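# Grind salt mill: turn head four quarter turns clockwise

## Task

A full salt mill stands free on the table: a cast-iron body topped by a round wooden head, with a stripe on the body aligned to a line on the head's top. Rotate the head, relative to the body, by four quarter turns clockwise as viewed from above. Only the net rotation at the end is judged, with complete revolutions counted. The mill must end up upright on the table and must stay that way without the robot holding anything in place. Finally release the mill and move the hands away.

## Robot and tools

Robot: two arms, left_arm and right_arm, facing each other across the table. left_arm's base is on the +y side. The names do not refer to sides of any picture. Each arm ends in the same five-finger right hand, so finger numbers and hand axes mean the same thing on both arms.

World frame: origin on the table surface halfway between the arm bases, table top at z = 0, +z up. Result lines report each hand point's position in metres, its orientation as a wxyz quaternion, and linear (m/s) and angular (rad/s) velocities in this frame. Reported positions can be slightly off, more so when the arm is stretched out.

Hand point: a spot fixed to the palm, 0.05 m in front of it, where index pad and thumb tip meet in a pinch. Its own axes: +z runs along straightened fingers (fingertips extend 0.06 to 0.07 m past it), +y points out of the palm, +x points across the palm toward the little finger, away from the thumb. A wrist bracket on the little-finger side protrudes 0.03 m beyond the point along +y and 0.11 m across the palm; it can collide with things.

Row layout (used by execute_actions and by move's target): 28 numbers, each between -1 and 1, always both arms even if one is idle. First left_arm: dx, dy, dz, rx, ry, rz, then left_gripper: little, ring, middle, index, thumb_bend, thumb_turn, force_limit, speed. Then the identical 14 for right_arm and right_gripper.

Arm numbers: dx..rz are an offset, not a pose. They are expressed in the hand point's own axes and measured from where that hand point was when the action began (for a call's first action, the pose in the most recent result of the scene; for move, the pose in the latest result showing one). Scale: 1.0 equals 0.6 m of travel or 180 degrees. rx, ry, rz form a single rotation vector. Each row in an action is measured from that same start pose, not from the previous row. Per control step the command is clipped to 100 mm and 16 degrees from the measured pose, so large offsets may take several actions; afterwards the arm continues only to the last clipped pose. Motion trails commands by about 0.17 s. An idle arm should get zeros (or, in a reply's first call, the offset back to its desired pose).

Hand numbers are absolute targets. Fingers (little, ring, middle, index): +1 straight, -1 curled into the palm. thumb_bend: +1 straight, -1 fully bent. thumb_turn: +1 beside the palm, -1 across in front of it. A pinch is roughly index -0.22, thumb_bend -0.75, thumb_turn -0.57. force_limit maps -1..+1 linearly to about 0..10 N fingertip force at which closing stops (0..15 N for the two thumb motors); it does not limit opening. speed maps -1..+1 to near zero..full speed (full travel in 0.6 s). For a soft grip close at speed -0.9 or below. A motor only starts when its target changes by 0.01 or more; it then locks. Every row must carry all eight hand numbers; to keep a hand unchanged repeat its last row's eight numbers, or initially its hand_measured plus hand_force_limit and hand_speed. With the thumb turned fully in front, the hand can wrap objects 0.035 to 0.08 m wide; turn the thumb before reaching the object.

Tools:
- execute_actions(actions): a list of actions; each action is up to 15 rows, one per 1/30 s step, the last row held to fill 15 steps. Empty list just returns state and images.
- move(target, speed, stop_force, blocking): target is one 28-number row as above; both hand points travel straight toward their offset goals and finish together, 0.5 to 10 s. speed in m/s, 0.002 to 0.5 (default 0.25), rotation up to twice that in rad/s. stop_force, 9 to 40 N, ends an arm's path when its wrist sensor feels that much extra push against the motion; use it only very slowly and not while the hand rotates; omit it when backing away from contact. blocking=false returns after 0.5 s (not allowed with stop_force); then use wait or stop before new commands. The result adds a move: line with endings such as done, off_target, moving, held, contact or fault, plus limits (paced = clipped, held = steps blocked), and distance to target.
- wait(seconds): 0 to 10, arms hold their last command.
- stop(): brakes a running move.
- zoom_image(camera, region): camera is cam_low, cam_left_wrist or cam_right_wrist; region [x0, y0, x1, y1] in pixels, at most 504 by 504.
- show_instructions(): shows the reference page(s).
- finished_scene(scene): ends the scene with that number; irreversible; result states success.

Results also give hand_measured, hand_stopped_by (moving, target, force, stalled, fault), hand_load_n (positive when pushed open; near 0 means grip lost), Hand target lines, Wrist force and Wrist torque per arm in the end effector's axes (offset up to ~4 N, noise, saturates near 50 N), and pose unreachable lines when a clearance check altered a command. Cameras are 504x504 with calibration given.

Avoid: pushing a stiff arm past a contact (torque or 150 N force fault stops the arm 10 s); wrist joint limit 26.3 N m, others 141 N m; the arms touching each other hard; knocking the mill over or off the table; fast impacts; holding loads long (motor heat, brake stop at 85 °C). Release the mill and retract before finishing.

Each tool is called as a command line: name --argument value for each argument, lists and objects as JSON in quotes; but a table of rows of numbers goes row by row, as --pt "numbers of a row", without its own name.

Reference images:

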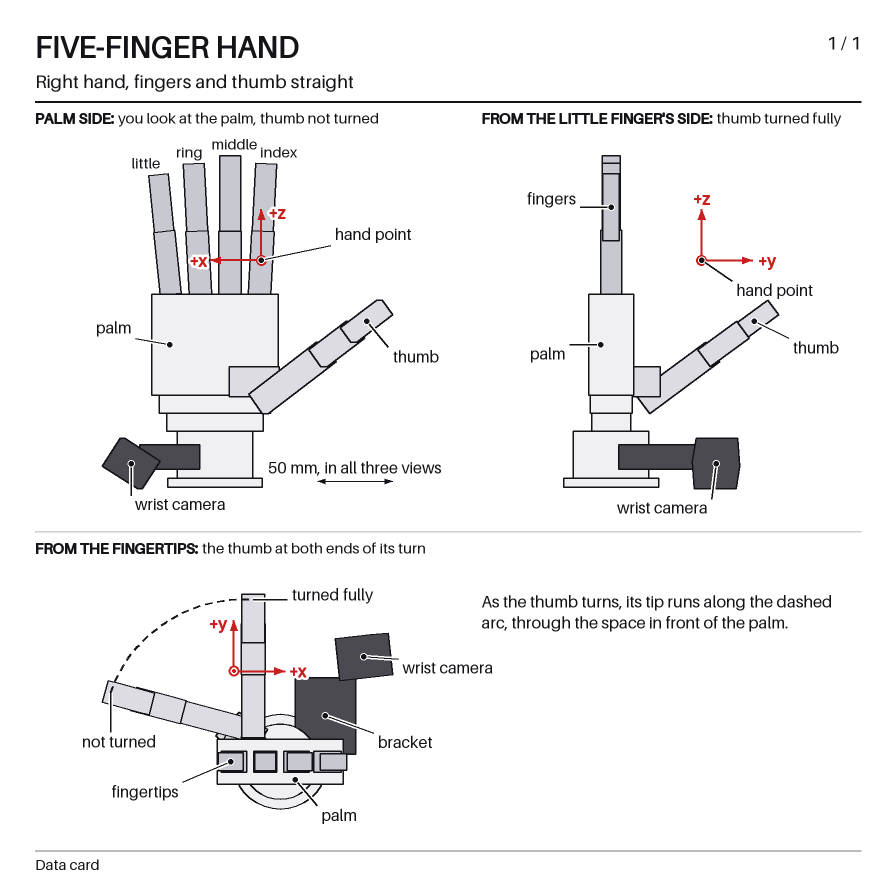

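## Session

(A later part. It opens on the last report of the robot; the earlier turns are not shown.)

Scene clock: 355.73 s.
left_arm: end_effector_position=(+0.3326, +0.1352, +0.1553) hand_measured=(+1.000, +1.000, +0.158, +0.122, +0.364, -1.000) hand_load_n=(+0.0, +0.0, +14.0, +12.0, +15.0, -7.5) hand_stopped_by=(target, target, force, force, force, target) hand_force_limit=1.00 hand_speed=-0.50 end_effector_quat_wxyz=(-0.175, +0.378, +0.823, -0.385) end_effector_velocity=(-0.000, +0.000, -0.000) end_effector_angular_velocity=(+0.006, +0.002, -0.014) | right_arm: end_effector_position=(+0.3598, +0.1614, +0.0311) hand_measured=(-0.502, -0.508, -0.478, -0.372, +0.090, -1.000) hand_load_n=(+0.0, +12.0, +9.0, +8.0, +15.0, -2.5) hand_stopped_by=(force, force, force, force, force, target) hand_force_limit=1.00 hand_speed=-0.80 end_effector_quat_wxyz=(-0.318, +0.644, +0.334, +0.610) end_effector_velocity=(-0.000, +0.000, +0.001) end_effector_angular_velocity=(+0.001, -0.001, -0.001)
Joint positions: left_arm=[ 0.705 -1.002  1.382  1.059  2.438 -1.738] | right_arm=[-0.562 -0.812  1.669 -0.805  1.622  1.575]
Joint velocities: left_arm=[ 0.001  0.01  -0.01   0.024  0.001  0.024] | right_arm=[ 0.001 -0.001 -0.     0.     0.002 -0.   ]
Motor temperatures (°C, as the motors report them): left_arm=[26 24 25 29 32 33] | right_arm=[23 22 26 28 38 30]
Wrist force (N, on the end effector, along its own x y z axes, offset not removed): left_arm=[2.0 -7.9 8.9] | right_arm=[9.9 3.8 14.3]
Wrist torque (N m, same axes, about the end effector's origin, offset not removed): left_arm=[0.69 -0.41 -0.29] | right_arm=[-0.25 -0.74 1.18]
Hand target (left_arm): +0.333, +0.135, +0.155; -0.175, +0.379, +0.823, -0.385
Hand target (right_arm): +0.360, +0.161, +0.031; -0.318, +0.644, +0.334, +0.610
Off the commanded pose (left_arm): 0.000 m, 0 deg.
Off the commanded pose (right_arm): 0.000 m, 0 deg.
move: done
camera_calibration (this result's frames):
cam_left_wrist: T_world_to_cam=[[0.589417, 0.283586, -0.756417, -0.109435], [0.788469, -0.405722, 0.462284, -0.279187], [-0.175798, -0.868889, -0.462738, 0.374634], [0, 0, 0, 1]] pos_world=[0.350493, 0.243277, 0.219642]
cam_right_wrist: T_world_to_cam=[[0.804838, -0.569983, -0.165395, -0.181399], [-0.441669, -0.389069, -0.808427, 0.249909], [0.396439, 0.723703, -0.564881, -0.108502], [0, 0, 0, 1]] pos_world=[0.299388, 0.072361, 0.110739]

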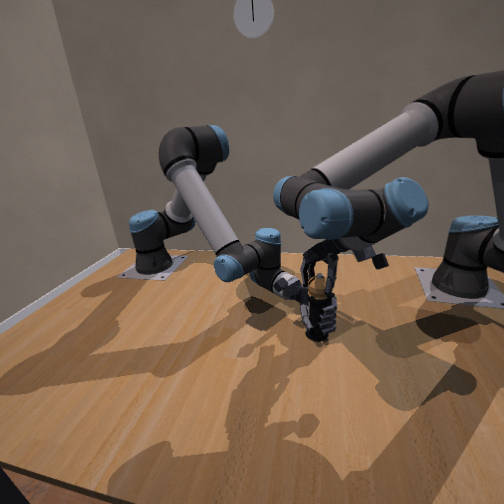

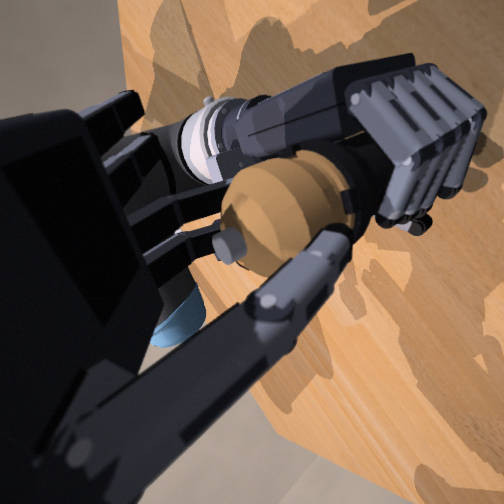

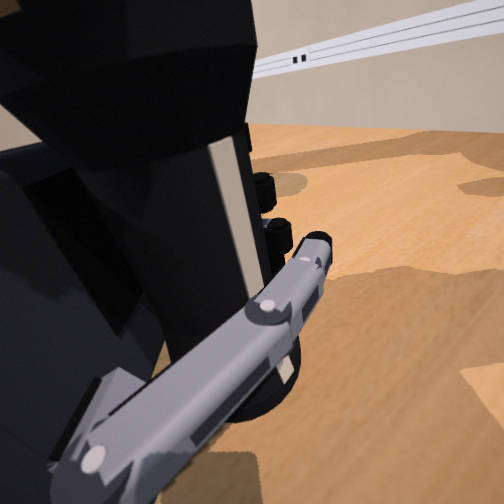

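move --target '[0,-0.11,-0.092,0,0,0,1,1,0.5,0.5,1,-1,1,1, 0,0,0,0,0,0,1,1,1,1,1,-1,1,-0.2]' --speed 0.1

move --target '[0.15,-0.03,-0.1,0,0,0,1,1,0.5,0.5,1,-1,1,1, 0.02,-0.04,-0.25,0,0,0,1,1,1,1,1,-1,1,-0.2]' --speed 0.15

zoom_image --camera "cam_right_wrist" --region '[150, 0, 400, 250]'

Scene clock: 365.57 s.
left_arm: end_effector_position=(+0.3323, +0.1356, +0.2411) hand_measured=(+1.000, +1.000, +0.500, +0.500, +1.000, -1.000) hand_load_n=(+0.0, +0.0, +0.0, +0.0, +0.0, +0.0) hand_stopped_by=(target, target, target, target, target, target) hand_force_limit=1.00 hand_speed=1.00 end_effector_quat_wxyz=(-0.175, +0.378, +0.823, -0.385) end_effector_velocity=(-0.000, -0.000, +0.002) end_effector_angular_velocity=(-0.001, -0.000, -0.002) | right_arm: end_effector_position=(+0.3598, +0.1614, +0.0311) hand_measured=(+1.000, +1.000, +1.000, +1.000, +1.000, -1.000) hand_load_n=(+0.0, +0.0, +0.0, +0.0, +0.0, +0.0) hand_stopped_by=(target, target, target, target, target, target) hand_force_limit=1.00 hand_speed=-0.20 end_effector_quat_wxyz=(-0.318, +0.644, +0.334, +0.610) end_effector_velocity=(-0.001, +0.000, -0.000) end_effector_angular_velocity=(-0.000, +0.000, +0.001)
Joint positions: left_arm=[ 0.705 -1.062  1.248  1.252  2.438 -1.738] | right_arm=[-0.562 -0.812  1.669 -0.805  1.622  1.575]
Joint velocities: left_arm=[-0.    -0.    -0.005  0.006  0.     0.002] | right_arm=[0.002 0.    0.    0.    0.001 0.   ]
Motor temperatures (°C, as the motors report them): left_arm=[26 24 25 29 32 33] | right_arm=[23 22 26 28 38 30]
Wrist force (N, on the end effector, along its own x y z axes, offset not removed): left_arm=[1.4 -1.5 1.0] | right_arm=[-1.9 -0.2 0.5]
Wrist torque (N m, same axes, about the end effector's origin, offset not removed): left_arm=[-0.51 -0.08 0.03] | right_arm=[0.12 0.30 -0.05]
Hand target (left_arm): +0.332, +0.136, +0.241; -0.175, +0.378, +0.823, -0.385
Hand target (right_arm): +0.360, +0.161, +0.031; -0.318, +0.644, +0.334, +0.610
Off the commanded pose (left_arm): 0.000 m, 0 deg.
Off the commanded pose (right_arm): 0.000 m, 0 deg.
move: done
camera_calibration (this result's frames):
cam_left_wrist: T_world_to_cam=[[0.589424, 0.283571, -0.756417, -0.0444898], [0.78846, -0.405736, 0.462288, -0.318442], [-0.175814, -0.868888, -0.462735, 0.414675], [0, 0, 0, 1]] pos_world=[0.350207, 0.243719, 0.305444]
cam_right_wrist: T_world_to_cam=[[0.804835, -0.569988, -0.165393, -0.181401], [-0.441685, -0.389095, -0.808405, 0.249893], [0.396428, 0.723684, -0.564912, -0.108495], [0, 0, 0, 1]] pos_world=[0.299382, 0.0723517, 0.110722]

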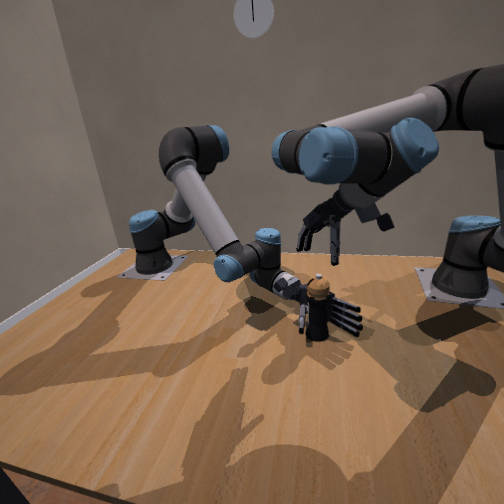

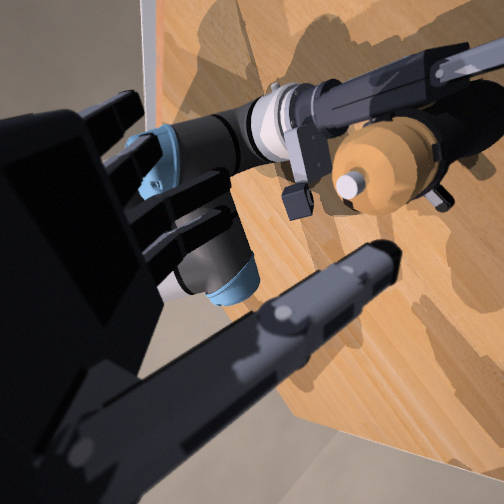

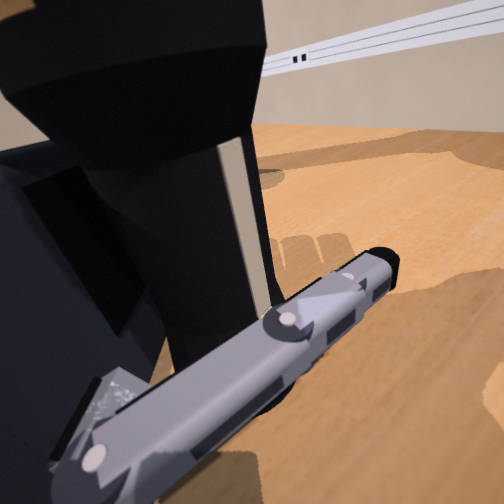

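Scene clock: 367.17 s.
left_arm: end_effector_position=(+0.2997, +0.2265, +0.2928) hand_measured=(+1.000, +1.000, +0.500, +0.500, +1.000, -1.000) hand_load_n=(+0.0, +0.0, +0.0, +0.0, +0.0, +0.0) hand_stopped_by=(target, target, target, target, target, target) hand_force_limit=1.00 hand_speed=1.00 end_effector_quat_wxyz=(-0.175, +0.378, +0.823, -0.385) end_effector_velocity=(-0.000, +0.002, +0.001) end_effector_angular_velocity=(-0.001, -0.001, -0.000) | right_arm: end_effector_position=(+0.2549, +0.0530, +0.0509) hand_measured=(+1.000, +1.000, +1.000, +1.000, +1.000, -1.000) hand_load_n=(+0.0, +0.0, +0.0, +0.0, +0.0, +0.0) hand_stopped_by=(target, target, target, target, target, target) hand_force_limit=1.00 hand_speed=-0.20 end_effector_quat_wxyz=(-0.318, +0.644, +0.334, +0.610) end_effector_velocity=(-0.002, -0.002, +0.000) end_effector_angular_velocity=(-0.001, +0.000, -0.002)
Joint positions: left_arm=[ 0.766 -1.28   1.445  1.346  2.444 -1.644] | right_arm=[-0.484 -1.049  2.08  -0.979  1.7    1.579]
Joint velocities: left_arm=[ 0.002 -0.003  0.002  0.002  0.     0.003] | right_arm=[ 0.002 -0.004  0.007 -0.002  0.003  0.   ]
Motor temperatures (°C, as the motors report them): left_arm=[26 24 25 29 32 33] | right_arm=[23 22 26 28 38 30]
Wrist force (N, on the end effector, along its own x y z axes, offset not removed): left_arm=[1.1 -0.1 2.6] | right_arm=[-1.8 0.4 0.6]
Wrist torque (N m, same axes, about the end effector's origin, offset not removed): left_arm=[-0.48 -0.15 0.05] | right_arm=[0.09 0.35 -0.13]
Hand target (left_arm): +0.300, +0.227, +0.293; -0.175, +0.378, +0.823, -0.385
Hand target (right_arm): +0.255, +0.053, +0.051; -0.318, +0.644, +0.334, +0.611
Off the commanded pose (left_arm): 0.000 m, 0 deg.
Off the commanded pose (right_arm): 0.000 m, 0 deg.
move: done
camera_calibration (this result's frames):
cam_left_wrist: T_world_to_cam=[[0.589289, 0.283506, -0.756546, -0.011864], [0.788522, -0.405793, 0.46213, -0.279688], [-0.175985, -0.868882, -0.46268, 0.511807], [0, 0, 0, 1]] pos_world=[0.317602, 0.334568, 0.35708]
cam_right_wrist: T_world_to_cam=[[0.804843, -0.570017, -0.165251, -0.155519], [-0.4416, -0.389158, -0.808421, 0.177371], [0.396505, 0.723627, -0.564931, 0.0226677], [0, 0, 0, 1]] pos_world=[0.194508, -0.0360261, 0.130497]

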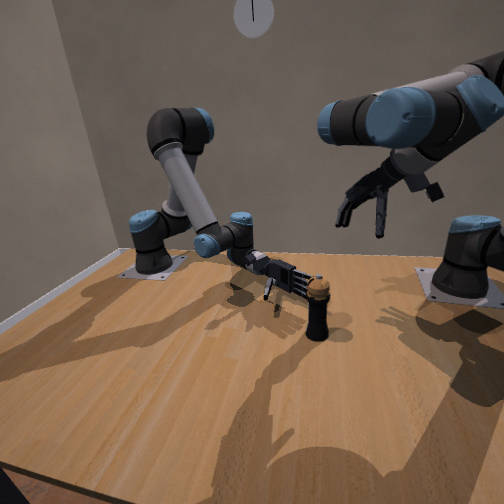

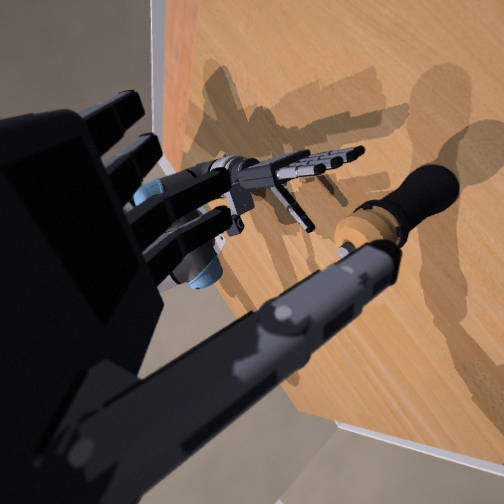

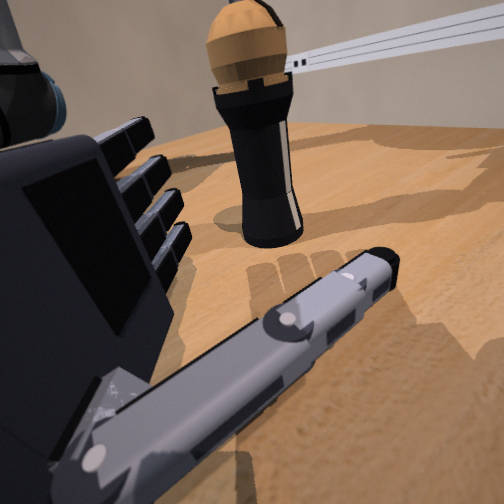

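Region (150, 0, 400, 250) of cam_right_wrist's 504x504 image, scaled by 2.016, with more detail than that image has.

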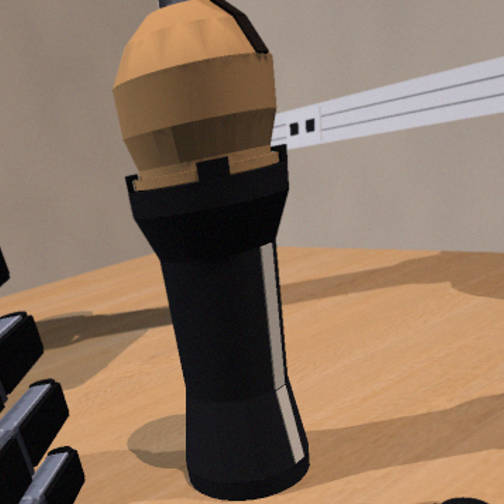

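move --target '[0,0,0,0,0,0,1,1,0.5,0.5,1,-1,1,1, 0.15,0.12,-0.15,0,0,0,1,1,1,1,1,-1,1,-0.2]' --speed 0.3

zoom_image --camera "cam_right_wrist" --region '[120, 80, 320, 280]'

Scene clock: 374.10 s.
left_arm: end_effector_position=(+0.2997, +0.2265, +0.2928) hand_measured=(+1.000, +1.000, +0.500, +0.500, +1.000, -1.000) hand_load_n=(+0.0, +0.0, +0.0, +0.0, +0.0, +0.0) hand_stopped_by=(target, target, target, target, target, target) hand_force_limit=1.00 hand_speed=1.00 end_effector_quat_wxyz=(-0.175, +0.378, +0.823, -0.385) end_effector_velocity=(+0.000, -0.000, +0.000) end_effector_angular_velocity=(-0.002, -0.002, -0.002) | right_arm: end_effector_position=(+0.2652, -0.0579, +0.1449) hand_measured=(+1.000, +1.000, +1.000, +1.000, +1.000, -1.000) hand_load_n=(+0.0, +0.0, +0.0, +0.0, +0.0, +0.0) hand_stopped_by=(target, target, target, target, target, target) hand_force_limit=1.00 hand_speed=-0.20 end_effector_quat_wxyz=(-0.318, +0.644, +0.334, +0.611) end_effector_velocity=(+0.000, -0.002, +0.002) end_effector_angular_velocity=(+0.001, -0.000, +0.001)
Joint positions: left_arm=[ 0.766 -1.28   1.445  1.346  2.444 -1.644] | right_arm=[-0.682 -1.469  2.328 -0.807  1.503  1.569]
Joint velocities: left_arm=[-0.    -0.    -0.    -0.    -0.     0.002] | right_arm=[-0.005 -0.01   0.003  0.007 -0.006  0.   ]
Motor temperatures (°C, as the motors report them): left_arm=[26 24 25 29 32 33] | right_arm=[23 22 26 28 38 30]
Wrist force (N, on the end effector, along its own x y z axes, offset not removed): left_arm=[-0.2 1.4 0.1] | right_arm=[-2.1 -0.1 1.0]
Wrist torque (N m, same axes, about the end effector's origin, offset not removed): left_arm=[0.09 0.12 -0.11] | right_arm=[-0.03 0.31 -0.19]
Hand target (left_arm): +0.300, +0.226, +0.293; -0.175, +0.378, +0.823, -0.385
Hand target (right_arm): +0.265, -0.058, +0.145; -0.318, +0.644, +0.334, +0.610
Off the commanded pose (left_arm): 0.000 m, 0 deg.
Off the commanded pose (right_arm): 0.000 m, 0 deg.
move: done
camera_calibration (this result's frames):
cam_left_wrist: T_world_to_cam=[[0.589277, 0.283498, -0.756559, -0.0118512], [0.78853, -0.40579, 0.46212, -0.279686], [-0.175994, -0.868886, -0.46267, 0.511807], [0, 0, 0, 1]] pos_world=[0.317599, 0.334568, 0.35708]
cam_right_wrist: T_world_to_cam=[[0.804677, -0.570163, -0.165557, -0.211436], [-0.441853, -0.388851, -0.808431, 0.214883], [0.39656, 0.723678, -0.564828, 0.151995], [0, 0, 0, 1]] pos_world=[0.204809, -0.14699, 0.224564]

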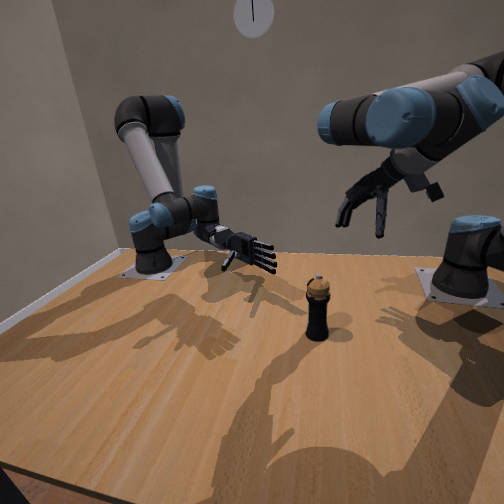

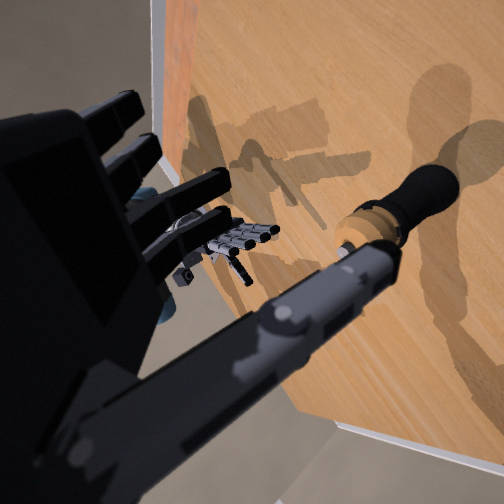

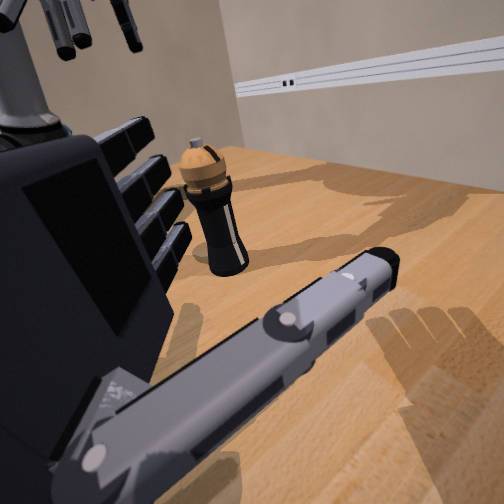

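Region (120, 80, 320, 280) of cam_right_wrist's 504x504 image, scaled by 2.520, with more detail than that image has.

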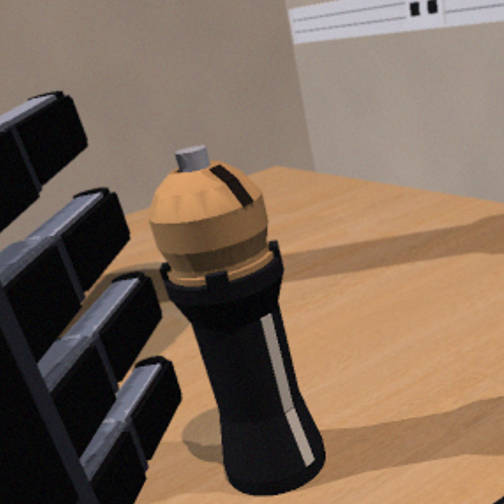

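finished_scene --scene 1

The scene is finished: the task was done.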